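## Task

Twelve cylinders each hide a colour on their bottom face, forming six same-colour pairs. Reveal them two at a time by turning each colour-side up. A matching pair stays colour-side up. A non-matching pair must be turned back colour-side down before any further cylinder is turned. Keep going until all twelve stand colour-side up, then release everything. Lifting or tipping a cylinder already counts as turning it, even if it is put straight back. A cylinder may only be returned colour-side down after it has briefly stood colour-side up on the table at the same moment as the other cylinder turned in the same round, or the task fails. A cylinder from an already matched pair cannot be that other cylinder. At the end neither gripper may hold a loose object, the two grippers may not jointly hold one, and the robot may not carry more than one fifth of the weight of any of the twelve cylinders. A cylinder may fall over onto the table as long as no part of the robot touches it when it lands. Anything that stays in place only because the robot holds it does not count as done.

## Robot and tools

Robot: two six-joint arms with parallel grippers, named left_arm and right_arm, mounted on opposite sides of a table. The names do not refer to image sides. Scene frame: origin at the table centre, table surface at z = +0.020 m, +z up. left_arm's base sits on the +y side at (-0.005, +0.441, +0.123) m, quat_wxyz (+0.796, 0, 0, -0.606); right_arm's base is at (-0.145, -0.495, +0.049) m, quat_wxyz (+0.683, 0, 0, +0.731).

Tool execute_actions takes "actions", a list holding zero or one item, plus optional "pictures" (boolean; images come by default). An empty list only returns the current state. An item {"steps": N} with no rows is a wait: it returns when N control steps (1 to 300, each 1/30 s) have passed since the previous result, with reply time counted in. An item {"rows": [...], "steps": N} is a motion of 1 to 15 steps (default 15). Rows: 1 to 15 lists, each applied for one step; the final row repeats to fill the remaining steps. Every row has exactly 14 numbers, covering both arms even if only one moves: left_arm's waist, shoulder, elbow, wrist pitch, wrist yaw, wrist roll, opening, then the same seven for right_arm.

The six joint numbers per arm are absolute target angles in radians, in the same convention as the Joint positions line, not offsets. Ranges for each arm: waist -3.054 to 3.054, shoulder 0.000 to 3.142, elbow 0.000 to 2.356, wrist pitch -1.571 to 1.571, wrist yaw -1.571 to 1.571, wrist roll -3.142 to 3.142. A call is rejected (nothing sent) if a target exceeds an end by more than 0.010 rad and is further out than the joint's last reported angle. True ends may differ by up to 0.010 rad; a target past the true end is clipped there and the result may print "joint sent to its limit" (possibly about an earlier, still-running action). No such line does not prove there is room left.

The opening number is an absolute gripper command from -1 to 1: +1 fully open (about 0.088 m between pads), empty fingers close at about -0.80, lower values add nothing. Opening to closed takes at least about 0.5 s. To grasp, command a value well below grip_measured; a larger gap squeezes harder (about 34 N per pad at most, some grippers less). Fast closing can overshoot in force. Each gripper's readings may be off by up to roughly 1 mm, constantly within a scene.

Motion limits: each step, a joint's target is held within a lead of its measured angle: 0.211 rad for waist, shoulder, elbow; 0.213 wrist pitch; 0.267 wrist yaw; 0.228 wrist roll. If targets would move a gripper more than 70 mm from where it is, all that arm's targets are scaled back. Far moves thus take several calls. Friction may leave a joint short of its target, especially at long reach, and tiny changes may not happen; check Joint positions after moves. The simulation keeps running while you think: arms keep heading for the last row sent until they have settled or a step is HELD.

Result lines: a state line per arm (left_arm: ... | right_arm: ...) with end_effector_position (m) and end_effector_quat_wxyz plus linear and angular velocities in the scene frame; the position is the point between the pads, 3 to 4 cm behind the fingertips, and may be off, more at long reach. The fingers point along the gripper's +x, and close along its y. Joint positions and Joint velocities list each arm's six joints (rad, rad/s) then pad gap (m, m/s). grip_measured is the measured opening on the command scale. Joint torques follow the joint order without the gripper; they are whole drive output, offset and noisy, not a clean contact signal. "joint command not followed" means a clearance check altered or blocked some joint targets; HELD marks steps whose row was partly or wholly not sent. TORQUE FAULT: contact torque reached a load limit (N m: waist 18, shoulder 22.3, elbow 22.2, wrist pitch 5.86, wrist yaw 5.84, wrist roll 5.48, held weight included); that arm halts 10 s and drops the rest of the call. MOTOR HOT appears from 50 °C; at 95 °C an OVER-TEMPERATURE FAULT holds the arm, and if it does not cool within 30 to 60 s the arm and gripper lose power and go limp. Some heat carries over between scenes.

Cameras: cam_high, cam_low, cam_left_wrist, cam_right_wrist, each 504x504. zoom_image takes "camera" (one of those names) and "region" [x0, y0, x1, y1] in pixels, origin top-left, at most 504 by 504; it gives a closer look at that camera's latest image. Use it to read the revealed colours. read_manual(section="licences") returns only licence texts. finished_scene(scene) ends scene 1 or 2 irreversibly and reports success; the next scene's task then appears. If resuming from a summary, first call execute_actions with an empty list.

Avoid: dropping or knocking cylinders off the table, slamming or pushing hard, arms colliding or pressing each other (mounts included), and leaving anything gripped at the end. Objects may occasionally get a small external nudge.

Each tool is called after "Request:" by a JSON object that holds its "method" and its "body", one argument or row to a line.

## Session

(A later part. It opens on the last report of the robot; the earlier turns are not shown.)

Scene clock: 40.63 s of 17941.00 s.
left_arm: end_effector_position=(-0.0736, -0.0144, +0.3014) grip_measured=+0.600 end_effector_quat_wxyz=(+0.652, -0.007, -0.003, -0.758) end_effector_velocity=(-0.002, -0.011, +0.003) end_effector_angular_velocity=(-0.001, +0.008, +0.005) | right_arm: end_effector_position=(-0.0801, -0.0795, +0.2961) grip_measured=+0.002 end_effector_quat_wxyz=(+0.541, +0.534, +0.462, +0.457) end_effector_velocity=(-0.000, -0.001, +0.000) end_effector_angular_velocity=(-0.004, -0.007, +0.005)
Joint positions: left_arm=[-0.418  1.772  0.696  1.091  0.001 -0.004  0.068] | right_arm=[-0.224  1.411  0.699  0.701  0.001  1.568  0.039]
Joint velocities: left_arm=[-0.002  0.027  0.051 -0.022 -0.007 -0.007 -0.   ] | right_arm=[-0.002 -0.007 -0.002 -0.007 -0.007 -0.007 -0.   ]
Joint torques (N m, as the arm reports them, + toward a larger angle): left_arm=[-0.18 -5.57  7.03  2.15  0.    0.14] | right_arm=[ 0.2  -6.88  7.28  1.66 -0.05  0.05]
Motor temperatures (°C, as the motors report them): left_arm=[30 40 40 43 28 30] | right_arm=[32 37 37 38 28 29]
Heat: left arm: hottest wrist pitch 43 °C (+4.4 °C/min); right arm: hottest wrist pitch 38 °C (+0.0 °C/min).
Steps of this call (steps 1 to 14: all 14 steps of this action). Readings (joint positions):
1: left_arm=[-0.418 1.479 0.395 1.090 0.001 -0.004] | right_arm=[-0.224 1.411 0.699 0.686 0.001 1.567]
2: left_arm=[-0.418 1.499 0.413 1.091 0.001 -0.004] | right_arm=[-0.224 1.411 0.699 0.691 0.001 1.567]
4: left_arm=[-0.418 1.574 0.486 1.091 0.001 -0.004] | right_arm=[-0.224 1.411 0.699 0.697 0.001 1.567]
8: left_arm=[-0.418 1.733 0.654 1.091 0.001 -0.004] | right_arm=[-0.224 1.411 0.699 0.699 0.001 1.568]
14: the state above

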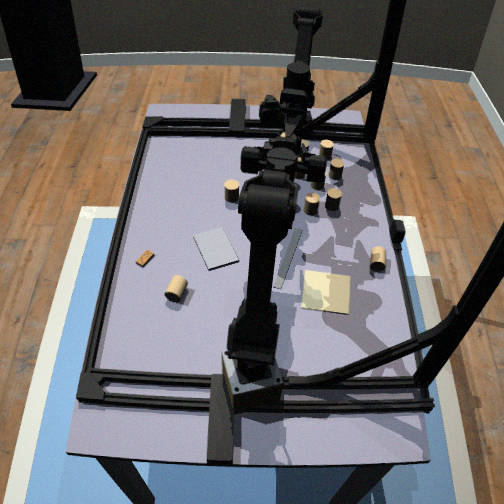

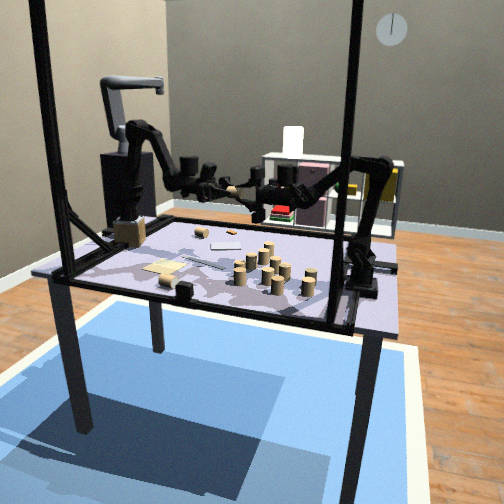

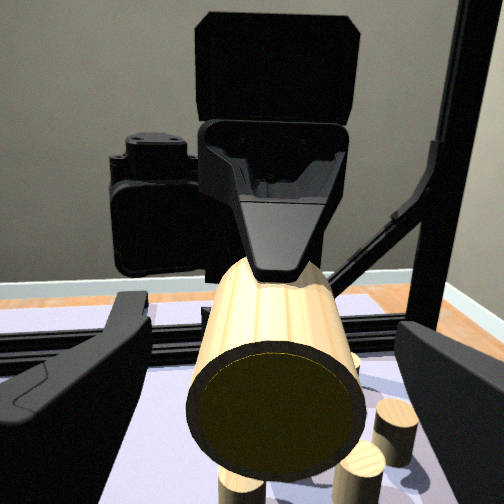

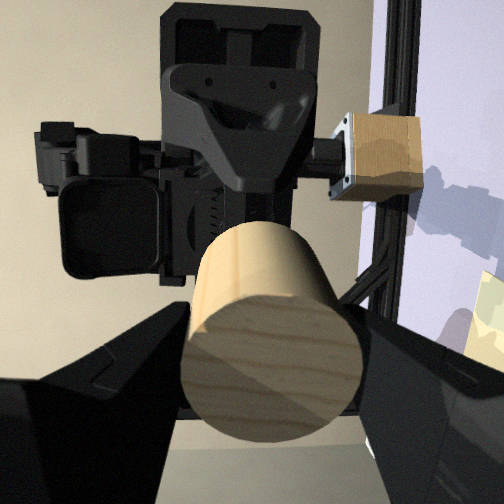

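Request:
{"method": "execute_actions", "body": {
  "actions": [
    {"rows":[[-0.42,1.783,0.708,1.093,0,0,0.45,-0.219,1.404,0.70,0.704,0,1.571,-0.3],[-0.42,1.783,0.708,1.093,0,0,0.35,-0.219,1.404,0.70,0.704,0,1.571,-0.3],[-0.42,1.783,0.708,1.093,0,0,0.25,-0.219,1.404,0.70,0.704,0,1.571,-0.3],[-0.42,1.783,0.708,1.093,0,0,0.2,-0.219,1.404,0.70,0.704,0,1.571,-0.3],[-0.42,1.783,0.708,1.093,0,0,0.15,-0.219,1.404,0.70,0.704,0,1.571,-0.3],[-0.42,1.783,0.708,1.093,0,0,0.1,-0.219,1.404,0.70,0.704,0,1.571,-0.3],[-0.42,1.783,0.708,1.093,0,0,0.06,-0.219,1.404,0.70,0.704,0,1.571,-0.3],[-0.42,1.783,0.708,1.093,0,0,0.03,-0.219,1.404,0.70,0.704,0,1.571,-0.3],[-0.42,1.783,0.708,1.093,0,0,-0.05,-0.219,1.404,0.70,0.704,0,1.571,-0.3],[-0.42,1.783,0.708,1.093,0,0,-0.15,-0.219,1.404,0.70,0.704,0,1.571,-0.3],[-0.42,1.783,0.708,1.093,0,0,-0.3,-0.219,1.404,0.70,0.704,0,1.571,-0.3]],"steps":14}
  ],
  "pictures": false
}}

Request:
{"method": "execute_actions", "body": {
  "actions": [
    {"rows":[[-0.42,1.783,0.708,1.093,0,0,-0.3,-0.219,1.404,0.70,0.704,0,1.571,0.6],[-0.42,1.783,0.708,1.093,0,0,-0.3,-0.219,1.404,0.70,0.704,0,1.571,0.6],[-0.42,1.783,0.708,1.093,0,0,-0.3,-0.219,1.404,0.70,0.704,0,1.571,0.6],[-0.42,1.783,0.708,1.093,0,0,-0.3,-0.219,1.404,0.70,0.704,0,1.571,0.6],[-0.42,1.783,0.708,1.093,0,0,-0.3,-0.219,1.404,0.70,0.704,0,1.571,0.6],[-0.42,1.783,0.708,1.093,0,0,-0.3,-0.219,1.404,0.70,0.704,0,1.571,0.6],[-0.42,1.71,0.63,1.093,0,0,-0.3,-0.219,1.404,0.70,0.704,0,1.571,0.6],[-0.42,1.635,0.55,1.093,0,0,-0.3,-0.219,1.404,0.70,0.704,0,1.571,0.6],[-0.42,1.555,0.47,1.093,0,0,-0.3,-0.219,1.404,0.70,0.704,0,1.571,0.6],[-0.42,1.477,0.39,1.093,0,0,-0.3,-0.219,1.404,0.70,0.704,0,1.571,0.6]],"steps":14}
  ],
  "pictures": false
}}

Request:
{"method": "execute_actions", "body": {
  "actions": [
    {"rows":[[0.03,1.1,0.8,-0.87,0,0,-0.3,-0.263,1.3,1.3,-1.234,0,0,0.35]],"steps":15}
  ],
  "pictures": false
}}

Request:
{"method": "execute_actions", "body": {
  "actions": [
    {"rows":[[0.03,1.1,0.8,-0.87,0,0,-0.3,-0.263,1.3,1.3,-1.234,0,0,0.35]],"steps":15}
  ],
  "pictures": false
}}

Request:
{"method": "execute_actions", "body": {
  "actions": [
    {"rows":[[0.03,1.548,0.847,-0.87,0,0,-0.3,-0.263,1.723,1.386,-1.234,0,0,0.35]],"steps":15}
  ],
  "pictures": false
}}

Request:
{"method": "execute_actions", "body": {
  "actions": [
    {"rows":[[0.03,1.565,0.83,-0.836,0,0,-0.3,-0.263,1.73,1.35,-1.19,0,0,0.35],[0.03,1.583,0.814,-0.802,0,0,-0.3,-0.263,1.738,1.315,-1.15,0,0,0.35],[0.03,1.602,0.798,-0.767,0,0,-0.3,-0.263,1.746,1.28,-1.11,0,0,0.35],[0.03,1.622,0.783,-0.732,0,0,-0.3,-0.263,1.755,1.25,-1.07,0,0,0.35],[0.03,1.643,0.768,-0.696,0,0,-0.3,-0.263,1.764,1.22,-1.03,0,0,0.35],[0.03,1.664,0.753,-0.66,0,0,-0.3,-0.263,1.764,1.22,-1.03,0,0,0.35],[0.03,1.686,0.739,-0.62,0,0,-0.3,-0.263,1.764,1.22,-1.03,0,0,0.35],[0.03,1.709,0.725,-0.578,0,0,-0.3,-0.263,1.764,1.22,-1.03,0,0,0.35],[0.03,1.732,0.712,-0.538,0,0,-0.3,-0.263,1.764,1.22,-1.03,0,0,0.35],[0.03,1.755,0.70,-0.505,0,0,-0.3,-0.263,1.764,1.22,-1.03,0,0,0.35],[0.03,1.77,0.693,-0.5,0,0,-0.3,-0.263,1.764,1.22,-1.03,0,0,0.35]],"steps":15}
  ]
}}

Scene clock: 56.83 s of 17941.00 s.
left_arm: end_effector_position=(-0.0744, -0.0156, +0.3019) grip_measured=+0.027 end_effector_quat_wxyz=(+0.652, -0.007, -0.004, -0.758) end_effector_velocity=(+0.000, +0.001, -0.001) end_effector_angular_velocity=(+0.006, -0.008, +0.005) | right_arm: end_effector_position=(-0.0808, -0.0796, +0.2964) grip_measured=+0.002 end_effector_quat_wxyz=(+0.540, +0.534, +0.462, +0.457) end_effector_velocity=(-0.000, -0.001, +0.000) end_effector_angular_velocity=(-0.001, +0.008, +0.015)
Joint positions: left_arm=[-0.419  1.776  0.701  1.092  0.001 -0.004  0.04 ] | right_arm=[-0.222  1.41   0.698  0.701  0.002  1.569  0.039]
Joint velocities: left_arm=[-0.002 -0.002 -0.002 -0.007 -0.007  0.007 -0.   ] | right_arm=[-0.007 -0.007 -0.002 -0.007 -0.022  0.007 -0.   ]
Joint torques (N m, as the arm reports them, + toward a larger angle): left_arm=[-0.08 -5.77  6.94  2.13  0.01  0.11] | right_arm=[ 0.22 -6.69  7.35  1.65 -0.06  0.03]
Motor temperatures (°C, as the motors report them): left_arm=[30 42 41 44 28 30] | right_arm=[32 38 38 41 28 29]
Heat: left arm: hottest wrist pitch 44 °C (+4.2 °C/min); right arm: hottest wrist pitch 41 °C (+3.2 °C/min).
Steps of this call (steps 1 to 15: the robot went on to your last target; steps 16 to 472: nothing new was sent; steps 473 to 486: all 14 steps of this action). Readings (joint positions):
473: left_arm=[-0.418 1.776 0.701 1.092 0.001 -0.004] | right_arm=[-0.223 1.410 0.698 0.701 0.001 1.569]
474: left_arm=[-0.418 1.776 0.701 1.092 0.001 -0.004] | right_arm=[-0.223 1.410 0.698 0.701 0.001 1.569]
476: left_arm=[-0.418 1.776 0.701 1.092 0.001 -0.004] | right_arm=[-0.222 1.410 0.698 0.701 0.001 1.569]
480: left_arm=[-0.418 1.776 0.701 1.092 0.001 -0.004] | right_arm=[-0.222 1.410 0.698 0.701 0.001 1.569]
486: the state above

Scene clock: 57.30 s of 17941.00 s.
left_arm: end_effector_position=(-0.0636, +0.0560, +0.3026) grip_measured=+0.027 end_effector_quat_wxyz=(+0.652, -0.003, -0.001, -0.758) end_effector_velocity=(+0.012, +0.092, +0.000) end_effector_angular_velocity=(-0.008, -0.006, +0.000) | right_arm: end_effector_position=(-0.0808, -0.0796, +0.2966) grip_measured=+0.595 end_effector_quat_wxyz=(+0.540, +0.535, +0.462, +0.458) end_effector_velocity=(-0.000, -0.001, -0.002) end_effector_angular_velocity=(-0.006, +0.008, +0.005)
Joint positions: left_arm=[-0.419  1.509  0.422  1.093  0.001 -0.004  0.04 ] | right_arm=[-0.222  1.41   0.698  0.702  0.001  1.569  0.068]
Joint velocities: left_arm=[-0.007 -0.374 -0.344 -0.022 -0.007  0.007 -0.   ] | right_arm=[-0.002 -0.002 -0.002 -0.007 -0.007  0.007  0.003]
Joint torques (N m, as the arm reports them, + toward a larger angle): left_arm=[-0.06 -4.7   5.64  2.05  0.02  0.11] | right_arm=[ 0.16 -6.75  7.38  1.55 -0.07  0.03]
Motor temperatures (°C, as the motors report them): left_arm=[30 42 41 44 28 30] | right_arm=[32 38 38 41 28 29]
Heat: left arm: hottest wrist pitch 44 °C (+4.2 °C/min); right arm: hottest wrist pitch 41 °C (+3.1 °C/min).
Steps of this call (steps 1 to 14: all 14 steps of this action). Readings (joint positions):
1: left_arm=[-0.419 1.776 0.701 1.092 0.001 -0.004] | right_arm=[-0.222 1.410 0.698 0.701 0.002 1.569]
2: left_arm=[-0.419 1.776 0.701 1.092 0.001 -0.004] | right_arm=[-0.222 1.410 0.698 0.701 0.002 1.569]
4: left_arm=[-0.419 1.776 0.701 1.092 0.001 -0.004] | right_arm=[-0.222 1.410 0.698 0.702 0.001 1.569]
8: left_arm=[-0.419 1.748 0.667 1.091 0.001 -0.004] | right_arm=[-0.222 1.410 0.698 0.702 0.001 1.569]
14: the state above

Scene clock: 57.80 s of 17941.00 s.
left_arm: end_effector_position=(+0.0981, +0.0845, +0.4739) grip_measured=+0.026 end_effector_quat_wxyz=(+0.798, -0.047, -0.059, -0.599) end_effector_velocity=(+0.090, +0.092, -0.047) end_effector_angular_velocity=(+0.901, +0.268, +0.297) | right_arm: end_effector_position=(-0.0680, -0.0964, +0.4370) grip_measured=+0.351 end_effector_quat_wxyz=(+0.744, +0.202, +0.255, +0.584) end_effector_velocity=(-0.013, -0.066, -0.335) end_effector_angular_velocity=(-2.064, -1.628, +0.294)
Joint positions: left_arm=[ 0.013  1.115  0.785  0.481 -0.001 -0.004  0.04 ] | right_arm=[-0.26   1.287  1.297 -0.154 -0.001  0.648  0.056]
Joint velocities: left_arm=[ 0.305 -0.476  0.364 -1.78   0.007 -0.007 -0.   ] | right_arm=[-0.002 -0.017  0.134 -1.868 -0.007 -2.015 -0.001]
Joint torques (N m, as the arm reports them, + toward a larger angle): left_arm=[-0.8  -1.69  6.31  0.96  0.07  0.11] | right_arm=[-0.19 -3.98  6.75  0.79  0.01 -0.09]
Motor temperatures (°C, as the motors report them): left_arm=[30 42 41 44 28 30] | right_arm=[32 38 38 41 28 29]
Heat: left arm: hottest wrist pitch 44 °C (+4.2 °C/min); right arm: hottest wrist pitch 41 °C (+3.1 °C/min).
Steps of this call (steps 1 to 15: all 15 steps of this action). Readings (joint positions):
1: left_arm=[-0.408 1.487 0.432 1.058 0.009 -0.004] | right_arm=[-0.224 1.400 0.719 0.657 0.000 1.532]
2: left_arm=[-0.380 1.467 0.452 1.012 0.010 -0.004] | right_arm=[-0.231 1.391 0.752 0.596 -0.000 1.478]
4: left_arm=[-0.317 1.419 0.506 0.955 0.009 -0.004] | right_arm=[-0.245 1.369 0.838 0.497 -0.001 1.369]
8: left_arm=[-0.193 1.304 0.624 0.833 0.009 -0.004] | right_arm=[-0.259 1.325 1.065 0.262 -0.001 1.115]
15: the state above

Scene clock: 58.30 s of 17941.00 s.
left_arm: end_effector_position=(+0.0855, +0.1437, +0.2963) grip_measured=+0.026 end_effector_quat_wxyz=(+0.747, +0.219, +0.300, -0.552) end_effector_velocity=(-0.082, +0.269, -0.297) end_effector_angular_velocity=(+1.791, +0.549, +0.008) | right_arm: end_effector_position=(-0.0892, -0.2059, +0.2740) grip_measured=+0.350 end_effector_quat_wxyz=(+0.662, -0.325, +0.403, +0.542) end_effector_velocity=(-0.070, -0.348, -0.186) end_effector_angular_velocity=(-1.812, +0.315, +0.090)
Joint positions: left_arm=[ 0.028  1.102  0.8   -0.459  0.    -0.004  0.04 ] | right_arm=[-0.261  1.296  1.299 -1.09  -0.001  0.012  0.056]
Joint velocities: left_arm=[-0.002  0.002 -0.002 -1.868 -0.007 -0.007 -0.   ] | right_arm=[ 0.002  0.002  0.002 -1.839 -0.007 -0.095 -0.   ]
Joint torques (N m, as the arm reports them, + toward a larger angle): left_arm=[ 0.18 -3.59  7.68  1.64  0.02  0.11] | right_arm=[-0.22 -4.53  7.06  0.77 -0.02 -0.05]
Motor temperatures (°C, as the motors report them): left_arm=[30 42 41 44 28 30] | right_arm=[32 38 38 41 28 29]
Heat: left arm: hottest wrist pitch 44 °C (+4.1 °C/min); right arm: hottest wrist pitch 41 °C (+3.1 °C/min).
Steps of this call (steps 1 to 15: all 15 steps of this action). Readings (joint positions):
1: left_arm=[0.021 1.103 0.794 0.421 -0.000 -0.004] | right_arm=[-0.260 1.287 1.299 -0.216 -0.001 0.582]
2: left_arm=[0.024 1.097 0.799 0.361 0.000 -0.004] | right_arm=[-0.260 1.287 1.299 -0.282 -0.001 0.516]
4: left_arm=[0.025 1.096 0.800 0.232 0.000 -0.004] | right_arm=[-0.260 1.294 1.299 -0.408 -0.001 0.385]
8: left_arm=[0.027 1.102 0.800 -0.023 0.000 -0.004] | right_arm=[-0.260 1.296 1.299 -0.655 -0.001 0.129]
15: the state above

Scene clock: 58.80 s of 17941.00 s.
left_arm: end_effector_position=(+0.0645, +0.2122, +0.1602) grip_measured=+0.025 end_effector_quat_wxyz=(+0.570, +0.418, +0.568, -0.420) end_effector_velocity=(-0.006, +0.013, -0.001) end_effector_angular_velocity=(+0.066, +0.028, +0.005) | right_arm: end_effector_position=(-0.0862, -0.1908, +0.1689) grip_measured=+0.350 end_effector_quat_wxyz=(+0.545, -0.450, +0.548, +0.448) end_effector_velocity=(-0.004, -0.007, +0.001) end_effector_angular_velocity=(-0.027, +0.028, +0.005)
Joint positions: left_arm=[ 0.028  1.541  0.839 -0.865  0.    -0.004  0.04 ] | right_arm=[-0.261  1.725  1.38  -1.232 -0.001  0.003  0.056]
Joint velocities: left_arm=[-0.002  0.007  0.002 -0.066  0.007 -0.007 -0.   ] | right_arm=[-0.002 -0.002  0.002 -0.037 -0.022 -0.007 -0.   ]
Joint torques (N m, as the arm reports them, + toward a larger angle): left_arm=[ 0.22 -4.12  6.71  0.34  0.02  0.11] | right_arm=[-0.27 -7.9   6.93 -0.05 -0.01 -0.09]
Motor temperatures (°C, as the motors report them): left_arm=[30 42 41 44 28 30] | right_arm=[32 38 38 41 28 29]
Heat: left arm: hottest wrist pitch 44 °C (+4.1 °C/min); right arm: hottest wrist pitch 41 °C (+3.1 °C/min).
Steps of this call (steps 1 to 15: all 15 steps of this action). Readings (joint positions):
1: left_arm=[0.028 1.129 0.806 -0.527 0.000 -0.004] | right_arm=[-0.261 1.324 1.310 -1.154 -0.001 0.009]
2: left_arm=[0.028 1.174 0.823 -0.582 0.000 -0.004] | right_arm=[-0.261 1.362 1.335 -1.183 -0.001 0.007]
4: left_arm=[0.028 1.295 0.845 -0.694 0.000 -0.004] | right_arm=[-0.261 1.470 1.373 -1.191 -0.001 0.005]
8: left_arm=[0.028 1.506 0.837 -0.835 0.000 -0.004] | right_arm=[-0.261 1.674 1.381 -1.222 -0.001 0.003]
15: the state above

Scene clock: 59.30 s of 17941.00 s.
left_arm: end_effector_position=(+0.0645, +0.2121, +0.0829) grip_measured=+0.026 end_effector_quat_wxyz=(+0.566, +0.422, +0.573, -0.417) end_effector_velocity=(-0.006, +0.015, -0.037) end_effector_angular_velocity=(+0.028, +0.016, +0.005) | right_arm: end_effector_position=(-0.0859, -0.1893, +0.1204) grip_measured=+0.350 end_effector_quat_wxyz=(+0.547, -0.448, +0.546, +0.450) end_effector_velocity=(-0.002, +0.003, -0.000) end_effector_angular_velocity=(+0.011, +0.020, -0.024)
Joint positions: left_arm=[ 0.028  1.761  0.698 -0.519  0.    -0.004  0.04 ] | right_arm=[-0.261  1.76   1.225 -1.033 -0.001  0.003  0.056]
Joint velocities: left_arm=[-0.002  0.095 -0.09   0.154  0.007 -0.007 -0.   ] | right_arm=[-0.002  0.002  0.002  0.007 -0.022  0.022 -0.   ]
Joint torques (N m, as the arm reports them, + toward a larger angle): left_arm=[ 0.19 -5.05  4.73  0.83  0.02  0.1 ] | right_arm=[-0.2  -7.25  5.56  0.23 -0.02 -0.08]
Motor temperatures (°C, as the motors report them): left_arm=[30 42 41 44 28 30] | right_arm=[32 38 38 41 28 29]
Heat: left arm: hottest wrist pitch 44 °C (+4.0 °C/min); right arm: hottest wrist pitch 41 °C (+3.0 °C/min).
Steps of this call (steps 1 to 15: all 15 steps of this action). Readings (joint positions):
1: left_arm=[0.028 1.543 0.839 -0.865 0.000 -0.004] | right_arm=[-0.261 1.725 1.377 -1.226 -0.001 0.003]
2: left_arm=[0.028 1.549 0.836 -0.850 0.000 -0.004] | right_arm=[-0.261 1.724 1.366 -1.205 -0.001 0.003]
4: left_arm=[0.028 1.572 0.822 -0.795 0.000 -0.004] | right_arm=[-0.261 1.725 1.329 -1.144 -0.001 0.003]
8: left_arm=[0.028 1.651 0.766 -0.669 0.000 -0.004] | right_arm=[-0.261 1.749 1.245 -1.060 -0.001 0.003]
15: the state above

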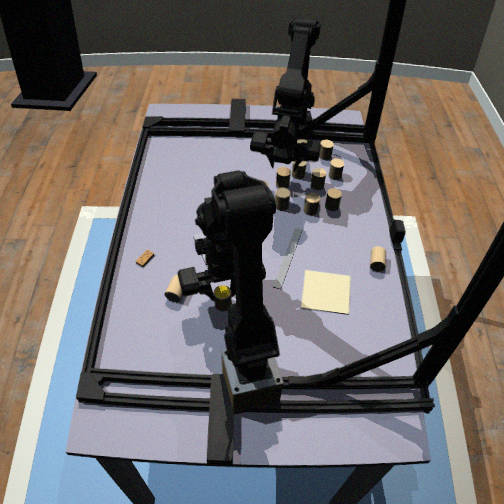

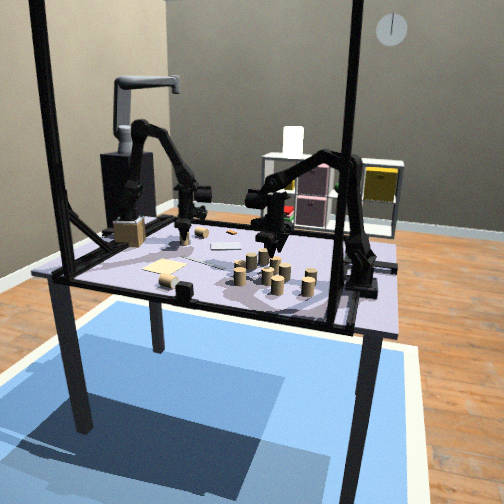

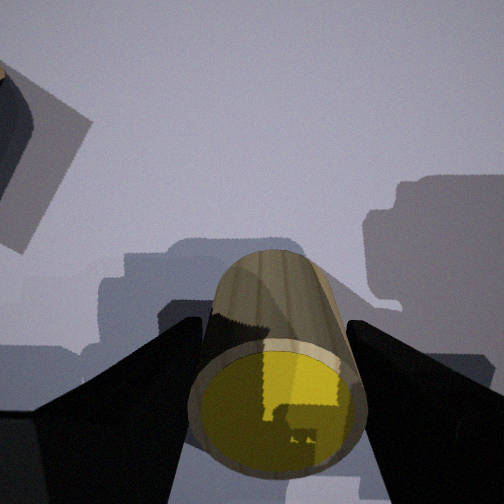

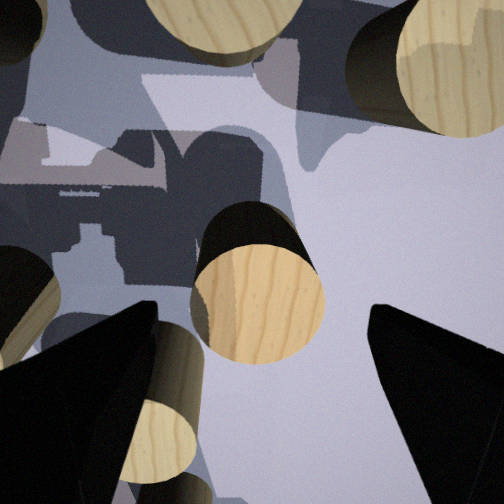

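Request:
{"method": "execute_actions", "body": {
  "actions": [
    {"rows":[[0.03,1.77,0.693,-0.5,0,0,0,-0.263,1.764,1.22,-1.03,0,0,0.28],[0.03,1.77,0.693,-0.5,0,0,0.1,-0.263,1.771,1.208,-1.012,0,0,0.28],[0.03,1.77,0.693,-0.5,0,0,0.2,-0.263,1.778,1.196,-0.994,0,0,0.28],[0.03,1.77,0.693,-0.5,0,0,0.3,-0.263,1.785,1.184,-0.976,0,0,0.28],[0.03,1.77,0.693,-0.5,0,0,0.3,-0.263,1.793,1.173,-0.958,0,0,0.28],[0.03,1.77,0.693,-0.5,0,0,0.3,-0.263,1.801,1.162,-0.94,0,0,0.28],[0.03,1.72,0.72,-0.57,0,0,0.3,-0.263,1.809,1.151,-0.922,0,0,0.28],[0.03,1.675,0.746,-0.645,0,0,0.3,-0.263,1.817,1.14,-0.905,0,0,0.28],[0.03,1.63,0.776,-0.72,0,0,0.3,-0.263,1.817,1.14,-0.905,0,0,0.28],[0.03,1.59,0.81,-0.795,0,0,0.3,-0.263,1.817,1.14,-0.905,0,0,0.28],[0.03,1.548,0.847,-0.87,0,0,0.3,-0.263,1.817,1.14,-0.905,0,0,0.28]],"steps":15}
  ],
  "pictures": false
}}

Request:
{"method": "execute_actions", "body": {
  "actions": [
    {"rows":[[-0.42,1.0,0.6,0.5,0,0,0.6,-0.263,1.817,1.14,-0.905,0,0,0.22],[-0.42,1.0,0.6,0.5,0,0,0.6,-0.263,1.817,1.14,-0.905,0,0,0.15],[-0.42,1.0,0.6,0.5,0,0,0.6,-0.263,1.817,1.14,-0.905,0,0,0.1],[-0.42,1.0,0.6,0.5,0,0,0.6,-0.263,1.817,1.14,-0.905,0,0,0.06],[-0.42,1.0,0.6,0.5,0,0,0.6,-0.263,1.817,1.14,-0.905,0,0,0.03],[-0.42,1.0,0.6,0.5,0,0,0.6,-0.263,1.817,1.14,-0.905,0,0,-0.05],[-0.42,1.0,0.6,0.5,0,0,0.6,-0.263,1.817,1.14,-0.905,0,0,-0.15],[-0.42,1.0,0.6,0.5,0,0,0.6,-0.263,1.817,1.14,-0.905,0,0,-0.3]],"steps":11}
  ],
  "pictures": false
}}

Request:
{"method": "execute_actions", "body": {
  "actions": [
    {"rows":[[-0.42,1.0,0.5,0.5,0,0,0.6,-0.263,1.79,1.18,-0.965,0,0,-0.3],[-0.42,1.0,0.5,0.5,0,0,0.6,-0.263,1.764,1.22,-1.03,0,0,-0.3],[-0.42,1.0,0.5,0.5,0,0,0.6,-0.263,1.75,1.275,-1.1,0,0,-0.3],[-0.42,1.0,0.5,0.5,0,0,0.6,-0.263,1.736,1.33,-1.165,0,0,-0.3],[-0.42,1.0,0.5,0.5,0,0,0.6,-0.263,1.723,1.386,-1.234,0,0,-0.3]],"steps":10}
  ],
  "pictures": false
}}

Request:
{"method": "execute_actions", "body": {
  "actions": [
    {"rows":[[-0.42,1.0,0.5,0.5,0,0,0.6,-0.221,1.3,1.3,0,0,1.571,-0.3]],"steps":15}
  ],
  "pictures": false
}}

Request:
{"method": "execute_actions", "body": {
  "actions": [
    {"rows":[[-0.42,1.477,0.39,1.09,0,0,0.6,-0.221,1.404,0.70,0.704,0,1.571,-0.3]],"steps":15}
  ],
  "pictures": false
}}

Request:
{"method": "execute_actions", "body": {
  "actions": [
    {"rows":[[-0.42,1.477,0.39,1.09,0,0,0.6,-0.221,1.404,0.70,0.704,0,1.571,-0.3]],"steps":8}
  ],
  "pictures": false
}}

Request:
{"method": "execute_actions", "body": {
  "actions": [
    {"rows":[[-0.42,1.53,0.44,1.093,0,0,0.6,-0.221,1.404,0.70,0.704,0,1.571,-0.3],[-0.42,1.58,0.495,1.093,0,0,0.6,-0.221,1.404,0.70,0.704,0,1.571,-0.3],[-0.42,1.635,0.55,1.093,0,0,0.6,-0.221,1.404,0.70,0.704,0,1.571,-0.3],[-0.42,1.69,0.60,1.093,0,0,0.6,-0.221,1.404,0.70,0.704,0,1.571,-0.3],[-0.42,1.74,0.655,1.093,0,0,0.6,-0.221,1.404,0.70,0.704,0,1.571,-0.3],[-0.42,1.783,0.708,1.093,0,0,0.6,-0.221,1.404,0.70,0.704,0,1.571,-0.3]],"steps":14}
  ]
}}

Scene clock: 74.43 s of 17941.00 s.
left_arm: end_effector_position=(+0.0666, +0.2062, +0.1556) grip_measured=+0.297 end_effector_quat_wxyz=(+0.575, +0.415, +0.564, -0.423) end_effector_velocity=(+0.006, -0.015, +0.129) end_effector_angular_velocity=(-0.122, -0.045, +0.025) | right_arm: end_effector_position=(-0.0857, -0.1892, +0.0875) grip_measured=+0.280 end_effector_quat_wxyz=(+0.546, -0.449, +0.547, +0.449) end_effector_velocity=(+0.001, +0.014, +0.000) end_effector_angular_velocity=(+0.066, -0.005, +0.010)
Joint positions: left_arm=[ 0.029  1.561  0.838 -0.828  0.    -0.003  0.054] | right_arm=[-0.261  1.808  1.146 -0.91  -0.001  0.003  0.053]
Joint velocities: left_arm=[ 0.002 -0.3    0.276 -0.447 -0.007 -0.022  0.002] | right_arm=[ 0.002 -0.002 -0.002  0.066 -0.007 -0.007 -0.   ]
Joint torques (N m, as the arm reports them, + toward a larger angle): left_arm=[ 0.09 -3.77  4.23 -0.09  0.02  0.07] | right_arm=[-0.13 -6.89  5.26  0.23 -0.02 -0.07]
Motor temperatures (°C, as the motors report them): left_arm=[30 42 39 41 28 30] | right_arm=[32 39 38 40 28 29]
Heat: left arm: hottest shoulder 42 °C (+2.0 °C/min); right arm: hottest wrist pitch 40 °C (+2.0 °C/min).
Steps of this call (steps 1 to 30: the robot went on to your last target; steps 31 to 439: nothing new was sent; steps 440 to 454: all 15 steps of this action). Readings (joint positions):
440: left_arm=[0.029 1.764 0.696 -0.502 0.000 -0.003] | right_arm=[-0.261 1.761 1.225 -1.032 -0.001 0.003]
441: left_arm=[0.029 1.764 0.696 -0.502 0.000 -0.003] | right_arm=[-0.261 1.761 1.223 -1.029 -0.001 0.003]
443: left_arm=[0.029 1.764 0.696 -0.502 0.000 -0.003] | right_arm=[-0.261 1.761 1.214 -1.007 -0.001 0.003]
447: left_arm=[0.029 1.748 0.706 -0.548 0.000 -0.003] | right_arm=[-0.261 1.781 1.178 -0.945 -0.001 0.003]
454: the state above

Scene clock: 74.80 s of 17941.00 s.
left_arm: end_effector_position=(-0.0477, +0.1302, +0.2845) grip_measured=+0.595 end_effector_quat_wxyz=(+0.629, +0.222, +0.196, -0.719) end_effector_velocity=(-0.078, -0.192, +0.521) end_effector_angular_velocity=(-2.495, +0.334, -0.151) | right_arm: end_effector_position=(-0.0859, -0.1883, +0.0874) grip_measured=+0.004 end_effector_quat_wxyz=(+0.546, -0.448, +0.546, +0.450) end_effector_velocity=(-0.001, -0.002, +0.000) end_effector_angular_velocity=(-0.006, +0.009, +0.020)
Joint positions: left_arm=[-0.405  1.035  0.612 -0.178 -0.001 -0.003  0.068] | right_arm=[-0.261  1.808  1.146 -0.906 -0.003  0.002  0.039]
Joint velocities: left_arm=[-0.173 -0.608 -0.002  1.912 -0.022 -0.007  0.002] | right_arm=[-0.002 -0.002 -0.002 -0.007 -0.007 -0.022  0.   ]
Joint torques (N m, as the arm reports them, + toward a larger angle): left_arm=[ 0.1  -1.77  6.41  1.49  0.09  0.09] | right_arm=[-0.24 -6.9   5.2   0.17  0.05 -0.05]
Motor temperatures (°C, as the motors report them): left_arm=[30 42 39 41 28 30] | right_arm=[32 39 38 40 28 29]
Heat: left arm: hottest shoulder 42 °C (+2.0 °C/min); right arm: hottest wrist pitch 40 °C (+2.0 °C/min).
Steps of this call (steps 1 to 11: all 11 steps of this action). Readings (joint positions):
1: left_arm=[0.010 1.524 0.810 -0.780 -0.012 -0.003] | right_arm=[-0.261 1.808 1.146 -0.908 -0.001 0.003]
2: left_arm=[-0.047 1.469 0.752 -0.705 -0.014 -0.003] | right_arm=[-0.261 1.808 1.146 -0.907 -0.001 0.003]
4: left_arm=[-0.179 1.348 0.659 -0.606 -0.004 -0.002] | right_arm=[-0.261 1.808 1.146 -0.907 -0.001 0.003]
8: left_arm=[-0.367 1.139 0.612 -0.373 0.000 -0.003] | right_arm=[-0.261 1.808 1.146 -0.907 -0.004 0.002]
11: the state above

Scene clock: 75.13 s of 17941.00 s.
left_arm: end_effector_position=(-0.0551, +0.1048, +0.3670) grip_measured=+0.600 end_effector_quat_wxyz=(+0.653, +0.030, +0.028, -0.756) end_effector_velocity=(-0.000, -0.008, +0.265) end_effector_angular_velocity=(-1.140, +0.190, +0.016) | right_arm: end_effector_position=(-0.0856, -0.1869, +0.1679) grip_measured=+0.003 end_effector_quat_wxyz=(+0.549, -0.445, +0.543, +0.452) end_effector_velocity=(-0.003, -0.014, +0.114) end_effector_angular_velocity=(+0.119, -0.016, +0.005)
Joint positions: left_arm=[-0.417  1.003  0.504  0.419 -0.001 -0.003  0.068] | right_arm=[-0.261  1.725  1.376 -1.209 -0.002  0.002  0.039]
Joint velocities: left_arm=[-0.007 -0.085  0.022  1.048 -0.022 -0.022 -0.   ] | right_arm=[-0.002 -0.198  0.222 -0.3   -0.007 -0.007 -0.   ]
Joint torques (N m, as the arm reports them, + toward a larger angle): left_arm=[-0.21 -2.76  7.26  1.65  0.09  0.1 ] | right_arm=[-0.18 -6.4   5.38 -0.1   0.02 -0.04]
Motor temperatures (°C, as the motors report them): left_arm=[30 42 39 41 28 30] | right_arm=[32 39 38 40 28 29]
Heat: left arm: hottest shoulder 42 °C (+2.0 °C/min); right arm: hottest wrist pitch 40 °C (+2.0 °C/min).
Steps of this call (steps 1 to 10: all 10 steps of this action). Readings (joint positions):
1: left_arm=[-0.409 1.019 0.600 -0.107 -0.001 -0.003] | right_arm=[-0.261 1.808 1.149 -0.915 -0.003 0.002]
2: left_arm=[-0.412 1.008 0.581 -0.041 -0.001 -0.003] | right_arm=[-0.261 1.808 1.160 -0.945 -0.002 0.002]
4: left_arm=[-0.415 1.002 0.540 0.073 -0.001 -0.003] | right_arm=[-0.261 1.800 1.209 -1.045 -0.002 0.002]
8: left_arm=[-0.417 1.005 0.503 0.313 -0.001 -0.003] | right_arm=[-0.261 1.747 1.348 -1.183 -0.002 0.002]
10: the state above

Scene clock: 75.63 s of 17941.00 s.
left_arm: end_effector_position=(-0.0553, +0.1048, +0.3858) grip_measured=+0.600 end_effector_quat_wxyz=(+0.653, -0.002, +0.000, -0.757) end_effector_velocity=(-0.002, +0.001, -0.002) end_effector_angular_velocity=(+0.008, +0.006, -0.010) | right_arm: end_effector_position=(-0.0828, -0.0982, +0.3975) grip_measured=+0.003 end_effector_quat_wxyz=(+0.716, +0.249, +0.402, +0.514) end_effector_velocity=(+0.020, +0.127, +0.363) end_effector_angular_velocity=(+2.075, +1.589, -0.644)
Joint positions: left_arm=[-0.417  0.999  0.504  0.498 -0.001 -0.003  0.068] | right_arm=[-0.224  1.303  1.304 -0.326  0.001  0.949  0.039]
Joint velocities: left_arm=[-0.002 -0.002 -0.002 -0.007  0.007 -0.007 -0.   ] | right_arm=[ 0.002  0.002 -0.037  1.839  0.007  2.    -0.   ]
Joint torques (N m, as the arm reports them, + toward a larger angle): left_arm=[-0.26 -2.76  7.25  2.16  0.08  0.09] | right_arm=[ 0.2  -6.01  7.4   1.82 -0.07  0.11]
Motor temperatures (°C, as the motors report them): left_arm=[30 42 39 41 28 30] | right_arm=[32 39 38 40 28 29]
Heat: left arm: hottest shoulder 42 °C (+2.0 °C/min); right arm: hottest wrist pitch 40 °C (+2.0 °C/min).
Steps of this call (steps 1 to 15: all 15 steps of this action). Readings (joint positions):
1: left_arm=[-0.417 1.001 0.504 0.446 -0.001 -0.003] | right_arm=[-0.258 1.691 1.365 -1.168 -0.000 0.053]
2: left_arm=[-0.417 0.999 0.504 0.462 -0.001 -0.003] | right_arm=[-0.250 1.650 1.334 -1.096 0.001 0.124]
4: left_arm=[-0.417 0.999 0.504 0.477 -0.001 -0.003] | right_arm=[-0.233 1.555 1.305 -0.986 0.001 0.251]
8: left_arm=[-0.417 0.999 0.504 0.495 -0.001 -0.003] | right_arm=[-0.224 1.374 1.303 -0.761 0.001 0.486]
15: the state above

Scene clock: 76.13 s of 17941.00 s.
left_arm: end_effector_position=(-0.0613, +0.0653, +0.3024) grip_measured=+0.600 end_effector_quat_wxyz=(+0.653, -0.002, +0.001, -0.757) end_effector_velocity=(-0.003, -0.003, -0.007) end_effector_angular_velocity=(-0.008, -0.006, -0.010) | right_arm: end_effector_position=(-0.0805, -0.0828, +0.2547) grip_measured=+0.003 end_effector_quat_wxyz=(+0.584, +0.486, +0.507, +0.408) end_effector_velocity=(+0.010, +0.066, +0.365) end_effector_angular_velocity=(+1.788, -0.156, -0.020)
Joint positions: left_arm=[-0.418  1.466  0.388  1.08  -0.001 -0.003  0.068] | right_arm=[-0.224  1.417  0.699  0.521  0.001  1.557  0.039]
Joint velocities: left_arm=[-0.002  0.056 -0.002  0.066  0.007  0.007  0.   ] | right_arm=[-0.002 -0.002 -0.081  1.868 -0.007  0.125 -0.   ]
Joint torques (N m, as the arm reports them, + toward a larger angle): left_arm=[-0.25 -3.7   6.24  2.24  0.08  0.09] | right_arm=[ 0.17 -7.63  8.42  2.22 -0.05  0.04]
Motor temperatures (°C, as the motors report them): left_arm=[30 42 39 41 28 30] | right_arm=[32 39 38 40 28 29]
Heat: left arm: hottest shoulder 42 °C (+2.0 °C/min); right arm: hottest wrist pitch 40 °C (+2.0 °C/min).
Steps of this call (steps 1 to 15: all 15 steps of this action). Readings (joint positions):
1: left_arm=[-0.417 1.029 0.488 0.556 -0.001 -0.003] | right_arm=[-0.224 1.311 1.284 -0.258 0.001 1.002]
2: left_arm=[-0.418 1.074 0.472 0.637 -0.001 -0.003] | right_arm=[-0.224 1.313 1.257 -0.204 0.001 1.051]
4: left_arm=[-0.418 1.193 0.439 0.746 -0.001 -0.003] | right_arm=[-0.224 1.326 1.181 -0.109 0.001 1.155]
8: left_arm=[-0.418 1.419 0.393 0.964 -0.001 -0.003] | right_arm=[-0.224 1.387 0.964 0.117 0.001 1.400]
15: the state above

Scene clock: 76.40 s of 17941.00 s.
left_arm: end_effector_position=(-0.0614, +0.0649, +0.3024) grip_measured=+0.600 end_effector_quat_wxyz=(+0.653, -0.003, -0.000, -0.757) end_effector_velocity=(+0.002, +0.000, +0.002) end_effector_angular_velocity=(-0.006, +0.008, +0.019) | right_arm: end_effector_position=(-0.0800, -0.0797, +0.2972) grip_measured=+0.002 end_effector_quat_wxyz=(+0.542, +0.534, +0.462, +0.456) end_effector_velocity=(-0.000, +0.000, +0.025) end_effector_angular_velocity=(+0.122, +0.003, +0.005)
Joint positions: left_arm=[-0.418  1.47   0.388  1.087 -0.001 -0.003  0.068] | right_arm=[-0.224  1.406  0.703  0.69   0.001  1.567  0.039]
Joint velocities: left_arm=[-0.002 -0.002 -0.002  0.007 -0.022 -0.007 -0.   ] | right_arm=[-0.002  0.002 -0.002  0.125 -0.007  0.022 -0.   ]
Joint torques (N m, as the arm reports them, + toward a larger angle): left_arm=[-0.21 -3.73  6.25  2.21  0.08  0.09] | right_arm=[ 0.21 -6.39  7.04  1.83 -0.07  0.08]
Motor temperatures (°C, as the motors report them): left_arm=[30 42 39 41 28 30] | right_arm=[32 39 38 40 28 29]
Heat: left arm: hottest shoulder 42 °C (+2.0 °C/min); right arm: hottest wrist pitch 40 °C (+2.0 °C/min).
Steps of this call (steps 1 to 8: all 8 steps of this action). Readings (joint positions):
1: left_arm=[-0.418 1.468 0.388 1.082 -0.001 -0.003] | right_arm=[-0.224 1.417 0.698 0.580 0.001 1.560]
2: left_arm=[-0.418 1.469 0.388 1.083 -0.001 -0.003] | right_arm=[-0.224 1.414 0.700 0.626 0.001 1.562]
4: left_arm=[-0.418 1.470 0.388 1.086 -0.001 -0.003] | right_arm=[-0.224 1.407 0.703 0.669 0.001 1.565]
8: the state above

Scene clock: 76.87 s of 17941.00 s.
left_arm: end_effector_position=(-0.0732, -0.0145, +0.3016) grip_measured=+0.600 end_effector_quat_wxyz=(+0.653, -0.007, -0.004, -0.757) end_effector_velocity=(+0.000, -0.013, +0.008) end_effector_angular_velocity=(-0.021, +0.011, +0.019) | right_arm: end_effector_position=(-0.0800, -0.0797, +0.2995) grip_measured=+0.002 end_effector_quat_wxyz=(+0.539, +0.536, +0.459, +0.459) end_effector_velocity=(-0.000, -0.000, -0.006) end_effector_angular_velocity=(-0.020, -0.019, +0.005)
Joint positions: left_arm=[-0.418  1.772  0.696  1.091 -0.001 -0.003  0.068] | right_arm=[-0.224  1.407  0.703  0.701  0.001  1.568  0.039]
Joint velocities: left_arm=[-0.002  0.027  0.056 -0.007 -0.022 -0.007 -0.   ] | right_arm=[-0.002  0.002 -0.007 -0.007 -0.007 -0.022 -0.   ]
Joint torques (N m, as the arm reports them, + toward a larger angle): left_arm=[-0.22 -5.63  7.12  2.16  0.08  0.08] | right_arm=[ 0.15 -6.33  6.92  1.61 -0.07  0.08]
Motor temperatures (°C, as the motors report them): left_arm=[30 42 39 41 28 30] | right_arm=[32 39 38 40 28 29]
Heat: left arm: hottest shoulder 42 °C (+2.0 °C/min); right arm: hottest wrist pitch 40 °C (+2.0 °C/min).
Steps of this call (steps 1 to 14: all 14 steps of this action). Readings (joint positions):
1: left_arm=[-0.418 1.478 0.395 1.089 -0.001 -0.003] | right_arm=[-0.224 1.406 0.703 0.695 0.001 1.567]
2: left_arm=[-0.418 1.499 0.414 1.091 -0.001 -0.003] | right_arm=[-0.224 1.406 0.703 0.699 0.001 1.568]
4: left_arm=[-0.418 1.575 0.488 1.091 -0.001 -0.003] | right_arm=[-0.224 1.407 0.703 0.700 0.001 1.568]
8: left_arm=[-0.418 1.734 0.655 1.091 -0.001 -0.003] | right_arm=[-0.224 1.407 0.703 0.701 0.001 1.568]
14: the state above

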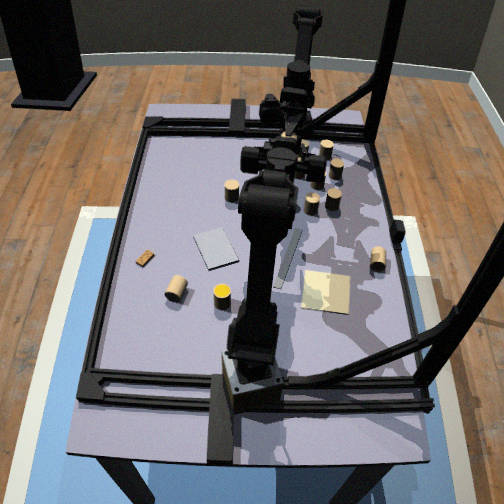

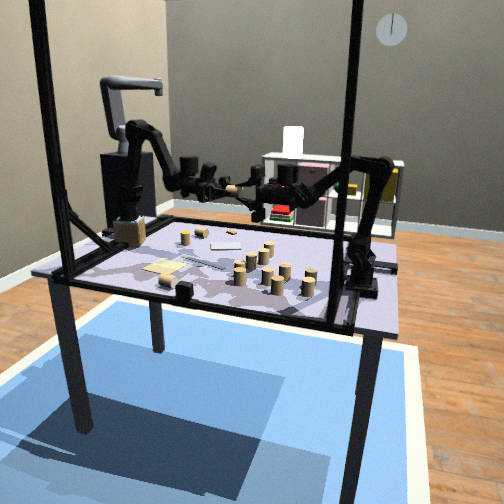

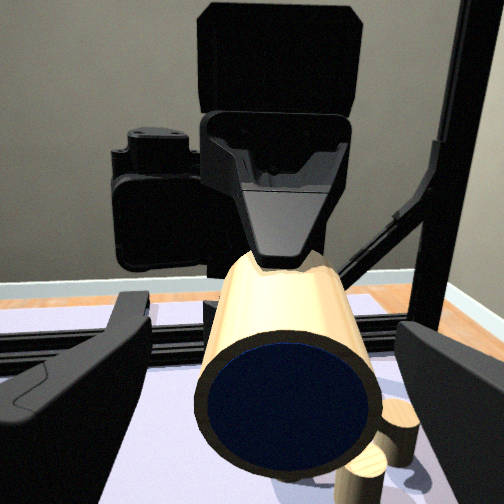

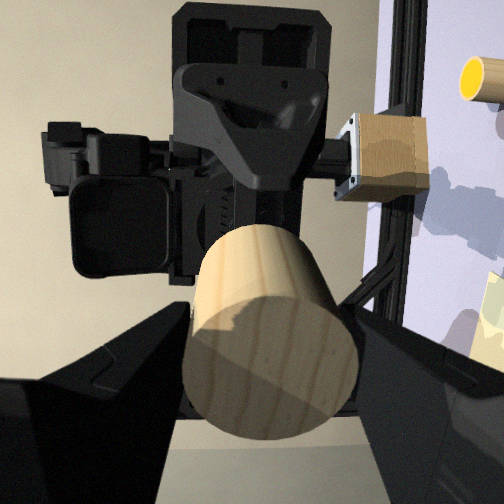

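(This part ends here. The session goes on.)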